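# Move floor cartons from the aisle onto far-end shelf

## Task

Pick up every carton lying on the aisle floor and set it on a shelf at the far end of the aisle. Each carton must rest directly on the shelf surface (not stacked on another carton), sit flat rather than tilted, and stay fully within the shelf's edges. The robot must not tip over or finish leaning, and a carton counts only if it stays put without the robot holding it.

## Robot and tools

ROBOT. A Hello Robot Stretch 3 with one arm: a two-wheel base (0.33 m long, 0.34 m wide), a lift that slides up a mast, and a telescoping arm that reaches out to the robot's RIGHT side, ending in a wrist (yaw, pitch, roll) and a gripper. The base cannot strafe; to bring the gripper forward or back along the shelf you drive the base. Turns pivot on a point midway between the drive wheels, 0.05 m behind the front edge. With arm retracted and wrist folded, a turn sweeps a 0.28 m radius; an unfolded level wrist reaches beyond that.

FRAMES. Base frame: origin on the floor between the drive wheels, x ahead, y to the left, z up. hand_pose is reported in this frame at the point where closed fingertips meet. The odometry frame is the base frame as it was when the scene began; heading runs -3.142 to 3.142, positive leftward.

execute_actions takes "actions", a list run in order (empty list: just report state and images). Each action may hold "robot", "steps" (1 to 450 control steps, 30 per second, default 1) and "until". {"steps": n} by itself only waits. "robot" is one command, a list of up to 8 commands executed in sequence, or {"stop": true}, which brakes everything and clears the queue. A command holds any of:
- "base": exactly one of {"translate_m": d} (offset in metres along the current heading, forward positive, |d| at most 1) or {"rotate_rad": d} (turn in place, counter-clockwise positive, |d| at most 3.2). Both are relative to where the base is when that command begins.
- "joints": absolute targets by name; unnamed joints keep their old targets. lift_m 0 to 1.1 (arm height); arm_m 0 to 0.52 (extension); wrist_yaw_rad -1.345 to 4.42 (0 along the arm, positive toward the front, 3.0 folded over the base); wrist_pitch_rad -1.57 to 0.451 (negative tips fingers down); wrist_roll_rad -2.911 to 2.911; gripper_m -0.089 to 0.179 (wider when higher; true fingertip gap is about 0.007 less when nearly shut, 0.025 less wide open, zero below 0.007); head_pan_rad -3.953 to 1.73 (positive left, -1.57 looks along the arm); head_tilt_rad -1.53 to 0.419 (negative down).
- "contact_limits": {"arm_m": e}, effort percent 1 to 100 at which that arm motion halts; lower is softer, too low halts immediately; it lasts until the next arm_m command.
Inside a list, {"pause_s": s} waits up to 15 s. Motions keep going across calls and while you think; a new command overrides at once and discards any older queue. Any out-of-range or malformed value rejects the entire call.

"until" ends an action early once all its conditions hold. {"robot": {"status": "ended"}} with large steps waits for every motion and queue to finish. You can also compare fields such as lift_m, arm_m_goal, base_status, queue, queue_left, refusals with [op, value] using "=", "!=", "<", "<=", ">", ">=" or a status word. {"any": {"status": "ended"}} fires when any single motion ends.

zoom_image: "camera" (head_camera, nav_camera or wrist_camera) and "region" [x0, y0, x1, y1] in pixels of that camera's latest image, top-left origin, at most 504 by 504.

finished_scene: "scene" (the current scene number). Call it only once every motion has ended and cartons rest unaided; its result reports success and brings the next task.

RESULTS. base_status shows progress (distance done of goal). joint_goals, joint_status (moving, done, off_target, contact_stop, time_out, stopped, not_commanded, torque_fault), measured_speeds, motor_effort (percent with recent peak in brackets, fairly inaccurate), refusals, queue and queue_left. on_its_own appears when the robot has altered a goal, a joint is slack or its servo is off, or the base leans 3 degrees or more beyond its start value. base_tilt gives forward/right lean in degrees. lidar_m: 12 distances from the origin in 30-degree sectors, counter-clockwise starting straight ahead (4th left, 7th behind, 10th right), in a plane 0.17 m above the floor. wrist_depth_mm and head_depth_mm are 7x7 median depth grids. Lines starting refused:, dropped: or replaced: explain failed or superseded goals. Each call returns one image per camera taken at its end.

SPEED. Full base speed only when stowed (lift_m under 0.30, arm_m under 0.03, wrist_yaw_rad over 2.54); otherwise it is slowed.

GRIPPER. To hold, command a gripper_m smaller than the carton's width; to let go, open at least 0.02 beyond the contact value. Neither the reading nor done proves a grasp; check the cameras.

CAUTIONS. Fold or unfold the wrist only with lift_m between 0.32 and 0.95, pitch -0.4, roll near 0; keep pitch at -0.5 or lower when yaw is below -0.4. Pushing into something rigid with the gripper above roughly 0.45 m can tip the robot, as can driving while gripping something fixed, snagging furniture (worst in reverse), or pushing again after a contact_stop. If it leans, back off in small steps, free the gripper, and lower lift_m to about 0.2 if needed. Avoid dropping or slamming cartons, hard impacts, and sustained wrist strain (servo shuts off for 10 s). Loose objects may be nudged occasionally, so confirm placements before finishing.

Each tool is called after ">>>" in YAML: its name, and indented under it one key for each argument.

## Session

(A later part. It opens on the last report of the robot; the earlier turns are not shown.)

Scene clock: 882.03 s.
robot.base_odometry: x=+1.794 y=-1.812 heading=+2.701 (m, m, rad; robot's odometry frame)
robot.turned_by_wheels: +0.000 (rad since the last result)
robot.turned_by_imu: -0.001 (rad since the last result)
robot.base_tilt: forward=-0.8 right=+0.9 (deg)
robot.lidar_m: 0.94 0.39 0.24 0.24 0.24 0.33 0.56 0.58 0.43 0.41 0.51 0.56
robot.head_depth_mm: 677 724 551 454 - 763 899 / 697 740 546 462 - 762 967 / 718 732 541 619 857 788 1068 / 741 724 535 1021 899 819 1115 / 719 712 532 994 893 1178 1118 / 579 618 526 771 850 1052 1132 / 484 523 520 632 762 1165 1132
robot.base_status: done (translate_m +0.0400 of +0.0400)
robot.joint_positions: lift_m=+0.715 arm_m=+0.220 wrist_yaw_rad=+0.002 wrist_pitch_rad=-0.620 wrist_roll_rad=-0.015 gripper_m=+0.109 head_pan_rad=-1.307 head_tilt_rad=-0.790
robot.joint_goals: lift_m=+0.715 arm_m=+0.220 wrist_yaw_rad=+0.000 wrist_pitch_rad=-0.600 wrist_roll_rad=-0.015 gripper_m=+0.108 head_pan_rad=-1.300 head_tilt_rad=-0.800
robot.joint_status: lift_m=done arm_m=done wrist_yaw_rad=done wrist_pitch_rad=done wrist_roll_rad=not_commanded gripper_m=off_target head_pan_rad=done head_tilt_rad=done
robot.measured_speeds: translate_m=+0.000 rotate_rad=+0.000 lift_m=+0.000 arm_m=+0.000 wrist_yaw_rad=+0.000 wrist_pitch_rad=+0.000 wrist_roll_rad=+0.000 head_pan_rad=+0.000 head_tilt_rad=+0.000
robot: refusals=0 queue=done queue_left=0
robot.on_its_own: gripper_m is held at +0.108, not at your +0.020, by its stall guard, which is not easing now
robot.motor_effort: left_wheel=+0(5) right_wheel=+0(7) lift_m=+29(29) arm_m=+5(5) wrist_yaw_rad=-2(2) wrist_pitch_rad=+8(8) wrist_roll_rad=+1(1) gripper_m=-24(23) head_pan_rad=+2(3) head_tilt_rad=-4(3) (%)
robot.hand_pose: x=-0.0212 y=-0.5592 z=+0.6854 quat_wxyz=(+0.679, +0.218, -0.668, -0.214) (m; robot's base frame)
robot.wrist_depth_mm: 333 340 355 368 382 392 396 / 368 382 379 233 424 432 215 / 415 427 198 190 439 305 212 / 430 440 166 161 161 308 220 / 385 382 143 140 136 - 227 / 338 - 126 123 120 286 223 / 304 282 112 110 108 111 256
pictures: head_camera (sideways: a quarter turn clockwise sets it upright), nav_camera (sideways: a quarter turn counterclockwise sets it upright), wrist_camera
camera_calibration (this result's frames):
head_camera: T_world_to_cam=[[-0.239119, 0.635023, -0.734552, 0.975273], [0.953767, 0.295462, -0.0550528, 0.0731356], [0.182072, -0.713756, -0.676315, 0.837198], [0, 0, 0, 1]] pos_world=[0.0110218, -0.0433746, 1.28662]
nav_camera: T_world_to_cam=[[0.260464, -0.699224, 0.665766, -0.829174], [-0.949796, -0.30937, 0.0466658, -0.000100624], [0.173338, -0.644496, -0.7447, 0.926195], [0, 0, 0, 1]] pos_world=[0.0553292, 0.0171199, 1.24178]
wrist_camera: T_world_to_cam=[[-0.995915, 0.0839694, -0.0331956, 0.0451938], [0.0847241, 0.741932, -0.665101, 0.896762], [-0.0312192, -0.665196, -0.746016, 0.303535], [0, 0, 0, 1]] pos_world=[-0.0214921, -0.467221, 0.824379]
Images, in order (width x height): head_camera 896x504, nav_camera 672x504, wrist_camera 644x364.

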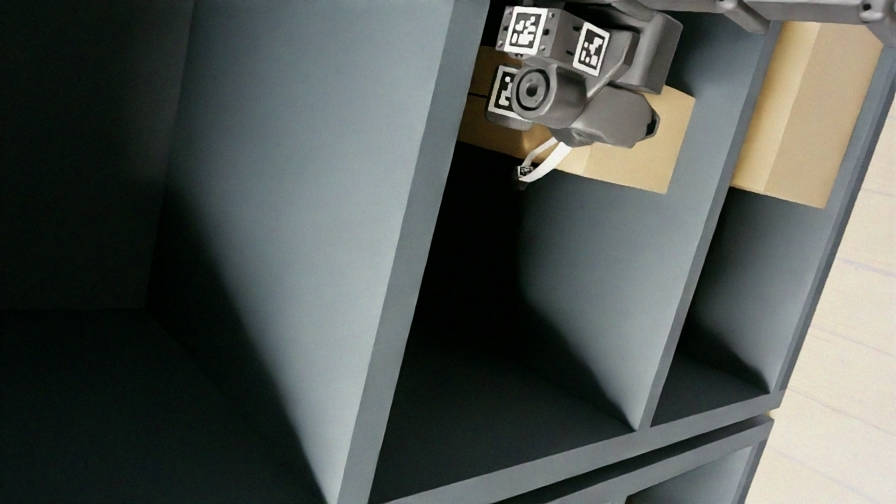

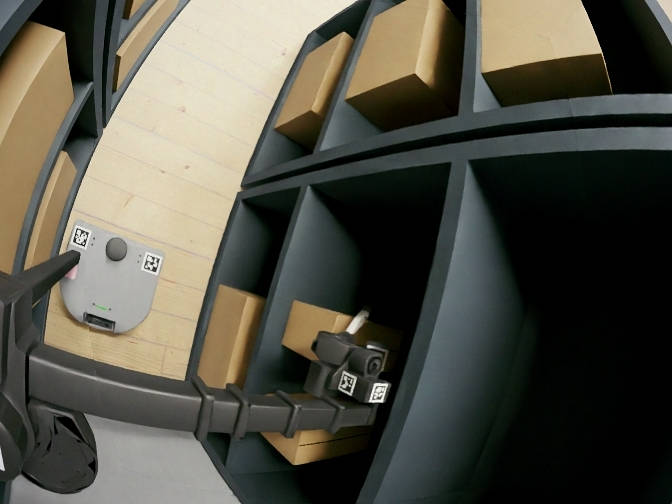

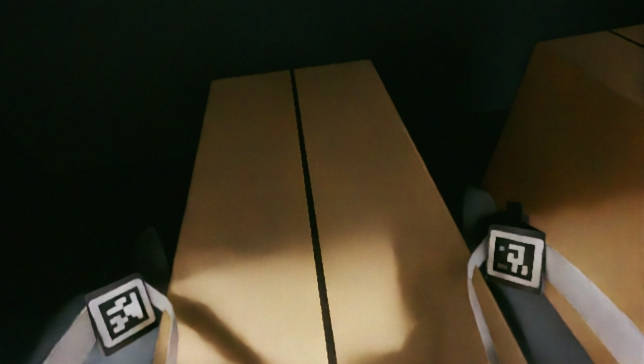

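>>> execute_actions:
  actions:
    - {"robot":{"joints":{"lift_m":0.70}},"steps":100,"until":{"robot":{"status":"ended"}}}
    - {"robot":{"joints":{"gripper_m":0.16}},"steps":60}
    - {"robot":{"joints":{"lift_m":0.79}},"steps":200,"until":{"robot":{"status":"ended"}}}
    - {"robot":{"joints":{"arm_m":0}},"steps":200,"until":{"robot":{"status":"ended"}}}

Scene clock: 891.77 s.
robot.base_odometry: x=+1.794 y=-1.812 heading=+2.701 (m, m, rad; robot's odometry frame)
robot.turned_by_wheels: +0.000 (rad since the last result)
robot.turned_by_imu: -0.001 (rad since the last result)
robot.base_tilt: forward=-0.8 right=+0.9 (deg)
robot.lidar_m: 0.94 0.39 0.24 0.23 0.24 0.33 0.56 0.58 0.43 0.41 0.51 0.55
robot.head_depth_mm: 678 721 551 461 894 796 - / 697 741 545 472 705 - - / 718 734 540 765 869 798 - / 740 724 536 1017 903 1161 1117 / 719 712 531 991 892 1173 1119 / 581 618 527 773 850 1055 1134 / 484 524 522 630 764 1166 1128
robot.base_status: done (translate_m +0.0400 of +0.0400)
robot.joint_positions: lift_m=+0.790 arm_m=+0.000 wrist_yaw_rad=-0.001 wrist_pitch_rad=-0.612 wrist_roll_rad=-0.010 gripper_m=+0.160 head_pan_rad=-1.307 head_tilt_rad=-0.790
robot.joint_goals: lift_m=+0.790 arm_m=+0.000 wrist_yaw_rad=+0.000 wrist_pitch_rad=-0.600 wrist_roll_rad=-0.010 gripper_m=+0.160 head_pan_rad=-1.300 head_tilt_rad=-0.800
robot.joint_status: lift_m=done arm_m=done wrist_yaw_rad=done wrist_pitch_rad=done wrist_roll_rad=not_commanded gripper_m=done head_pan_rad=done head_tilt_rad=done
robot.measured_speeds: translate_m=+0.000 rotate_rad=+0.000 lift_m=+0.000 arm_m=+0.000 wrist_yaw_rad=+0.000 wrist_pitch_rad=+0.000 wrist_roll_rad=+0.000 head_pan_rad=+0.000 head_tilt_rad=+0.000
robot: refusals=0 queue=done queue_left=0
robot.motor_effort: left_wheel=+0(0) right_wheel=+0(2) lift_m=+38(38) arm_m=-5(5) wrist_yaw_rad=+0(2) wrist_pitch_rad=+5(20) wrist_roll_rad=-1(1) gripper_m=+1(95) head_pan_rad=+3(2) head_tilt_rad=-3(4) (%)
robot.hand_pose: x=-0.0218 y=-0.3412 z=+0.7617 quat_wxyz=(+0.678, +0.214, -0.671, -0.213) (m; robot's base frame)
robot.wrist_depth_mm: 501 539 558 579 589 603 506 / 497 596 600 407 639 363 455 / 479 637 605 317 542 324 299 / 463 561 511 298 495 340 351 / 446 481 455 356 439 - 412 / 416 419 408 401 389 392 513 / 379 368 377 515 537 567 637
pictures: head_camera (sideways: a quarter turn clockwise sets it upright), nav_camera (sideways: a quarter turn counterclockwise sets it upright), wrist_camera
replaced: robot.lift_m: its motion had ended contact_stop
camera_calibration (this result's frames):
head_camera: T_world_to_cam=[[-0.239196, 0.635043, -0.73451, 0.975218], [0.953736, 0.295562, -0.0550505, 0.0731328], [0.182134, -0.713697, -0.676361, 0.837257], [0, 0, 0, 1]] pos_world=[0.011026, -0.0433732, 1.28662]
nav_camera: T_world_to_cam=[[0.260546, -0.699238, 0.665719, -0.829114], [-0.949764, -0.30947, 0.0466626, -0.0000966519], [0.173392, -0.644434, -0.744742, 0.926249], [0, 0, 0, 1]] pos_world=[0.0553265, 0.0171286, 1.24178]
wrist_camera: T_world_to_cam=[[-0.995218, 0.0898127, -0.0383969, 0.0348167], [0.0923012, 0.736135, -0.670512, 0.788059], [-0.0319552, -0.67085, -0.740905, 0.499554], [0, 0, 0, 1]] pos_world=[-0.0221252, -0.248119, 0.899862]
Images, in order (width x height): head_camera 896x504, nav_camera 672x504, wrist_camera 644x364.

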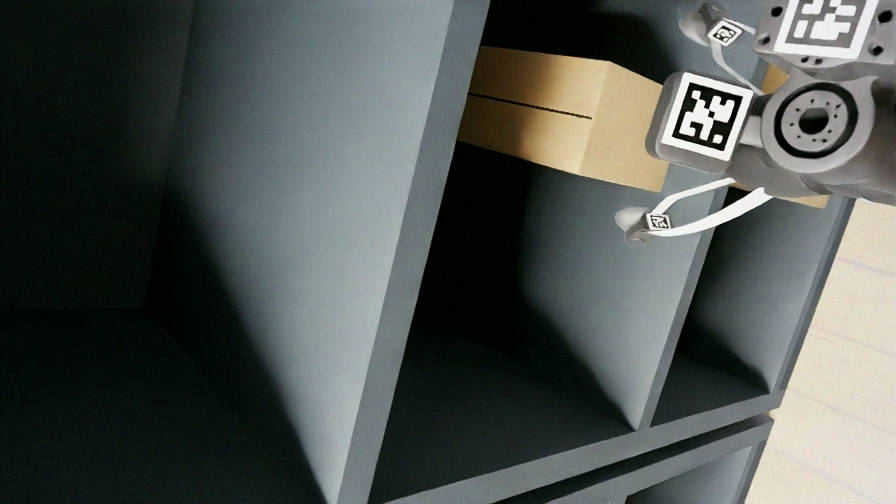

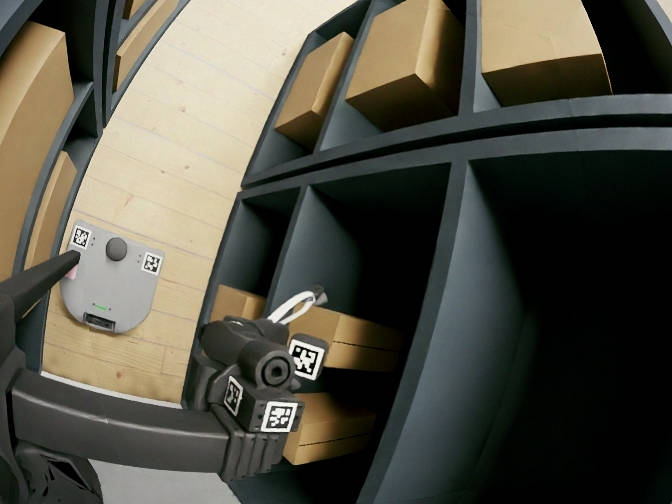

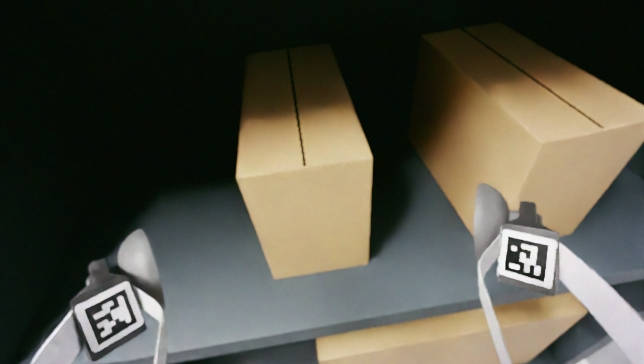

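Both placed.

>>> finished_scene:
  scene: 1

The scene is finished: the task was done.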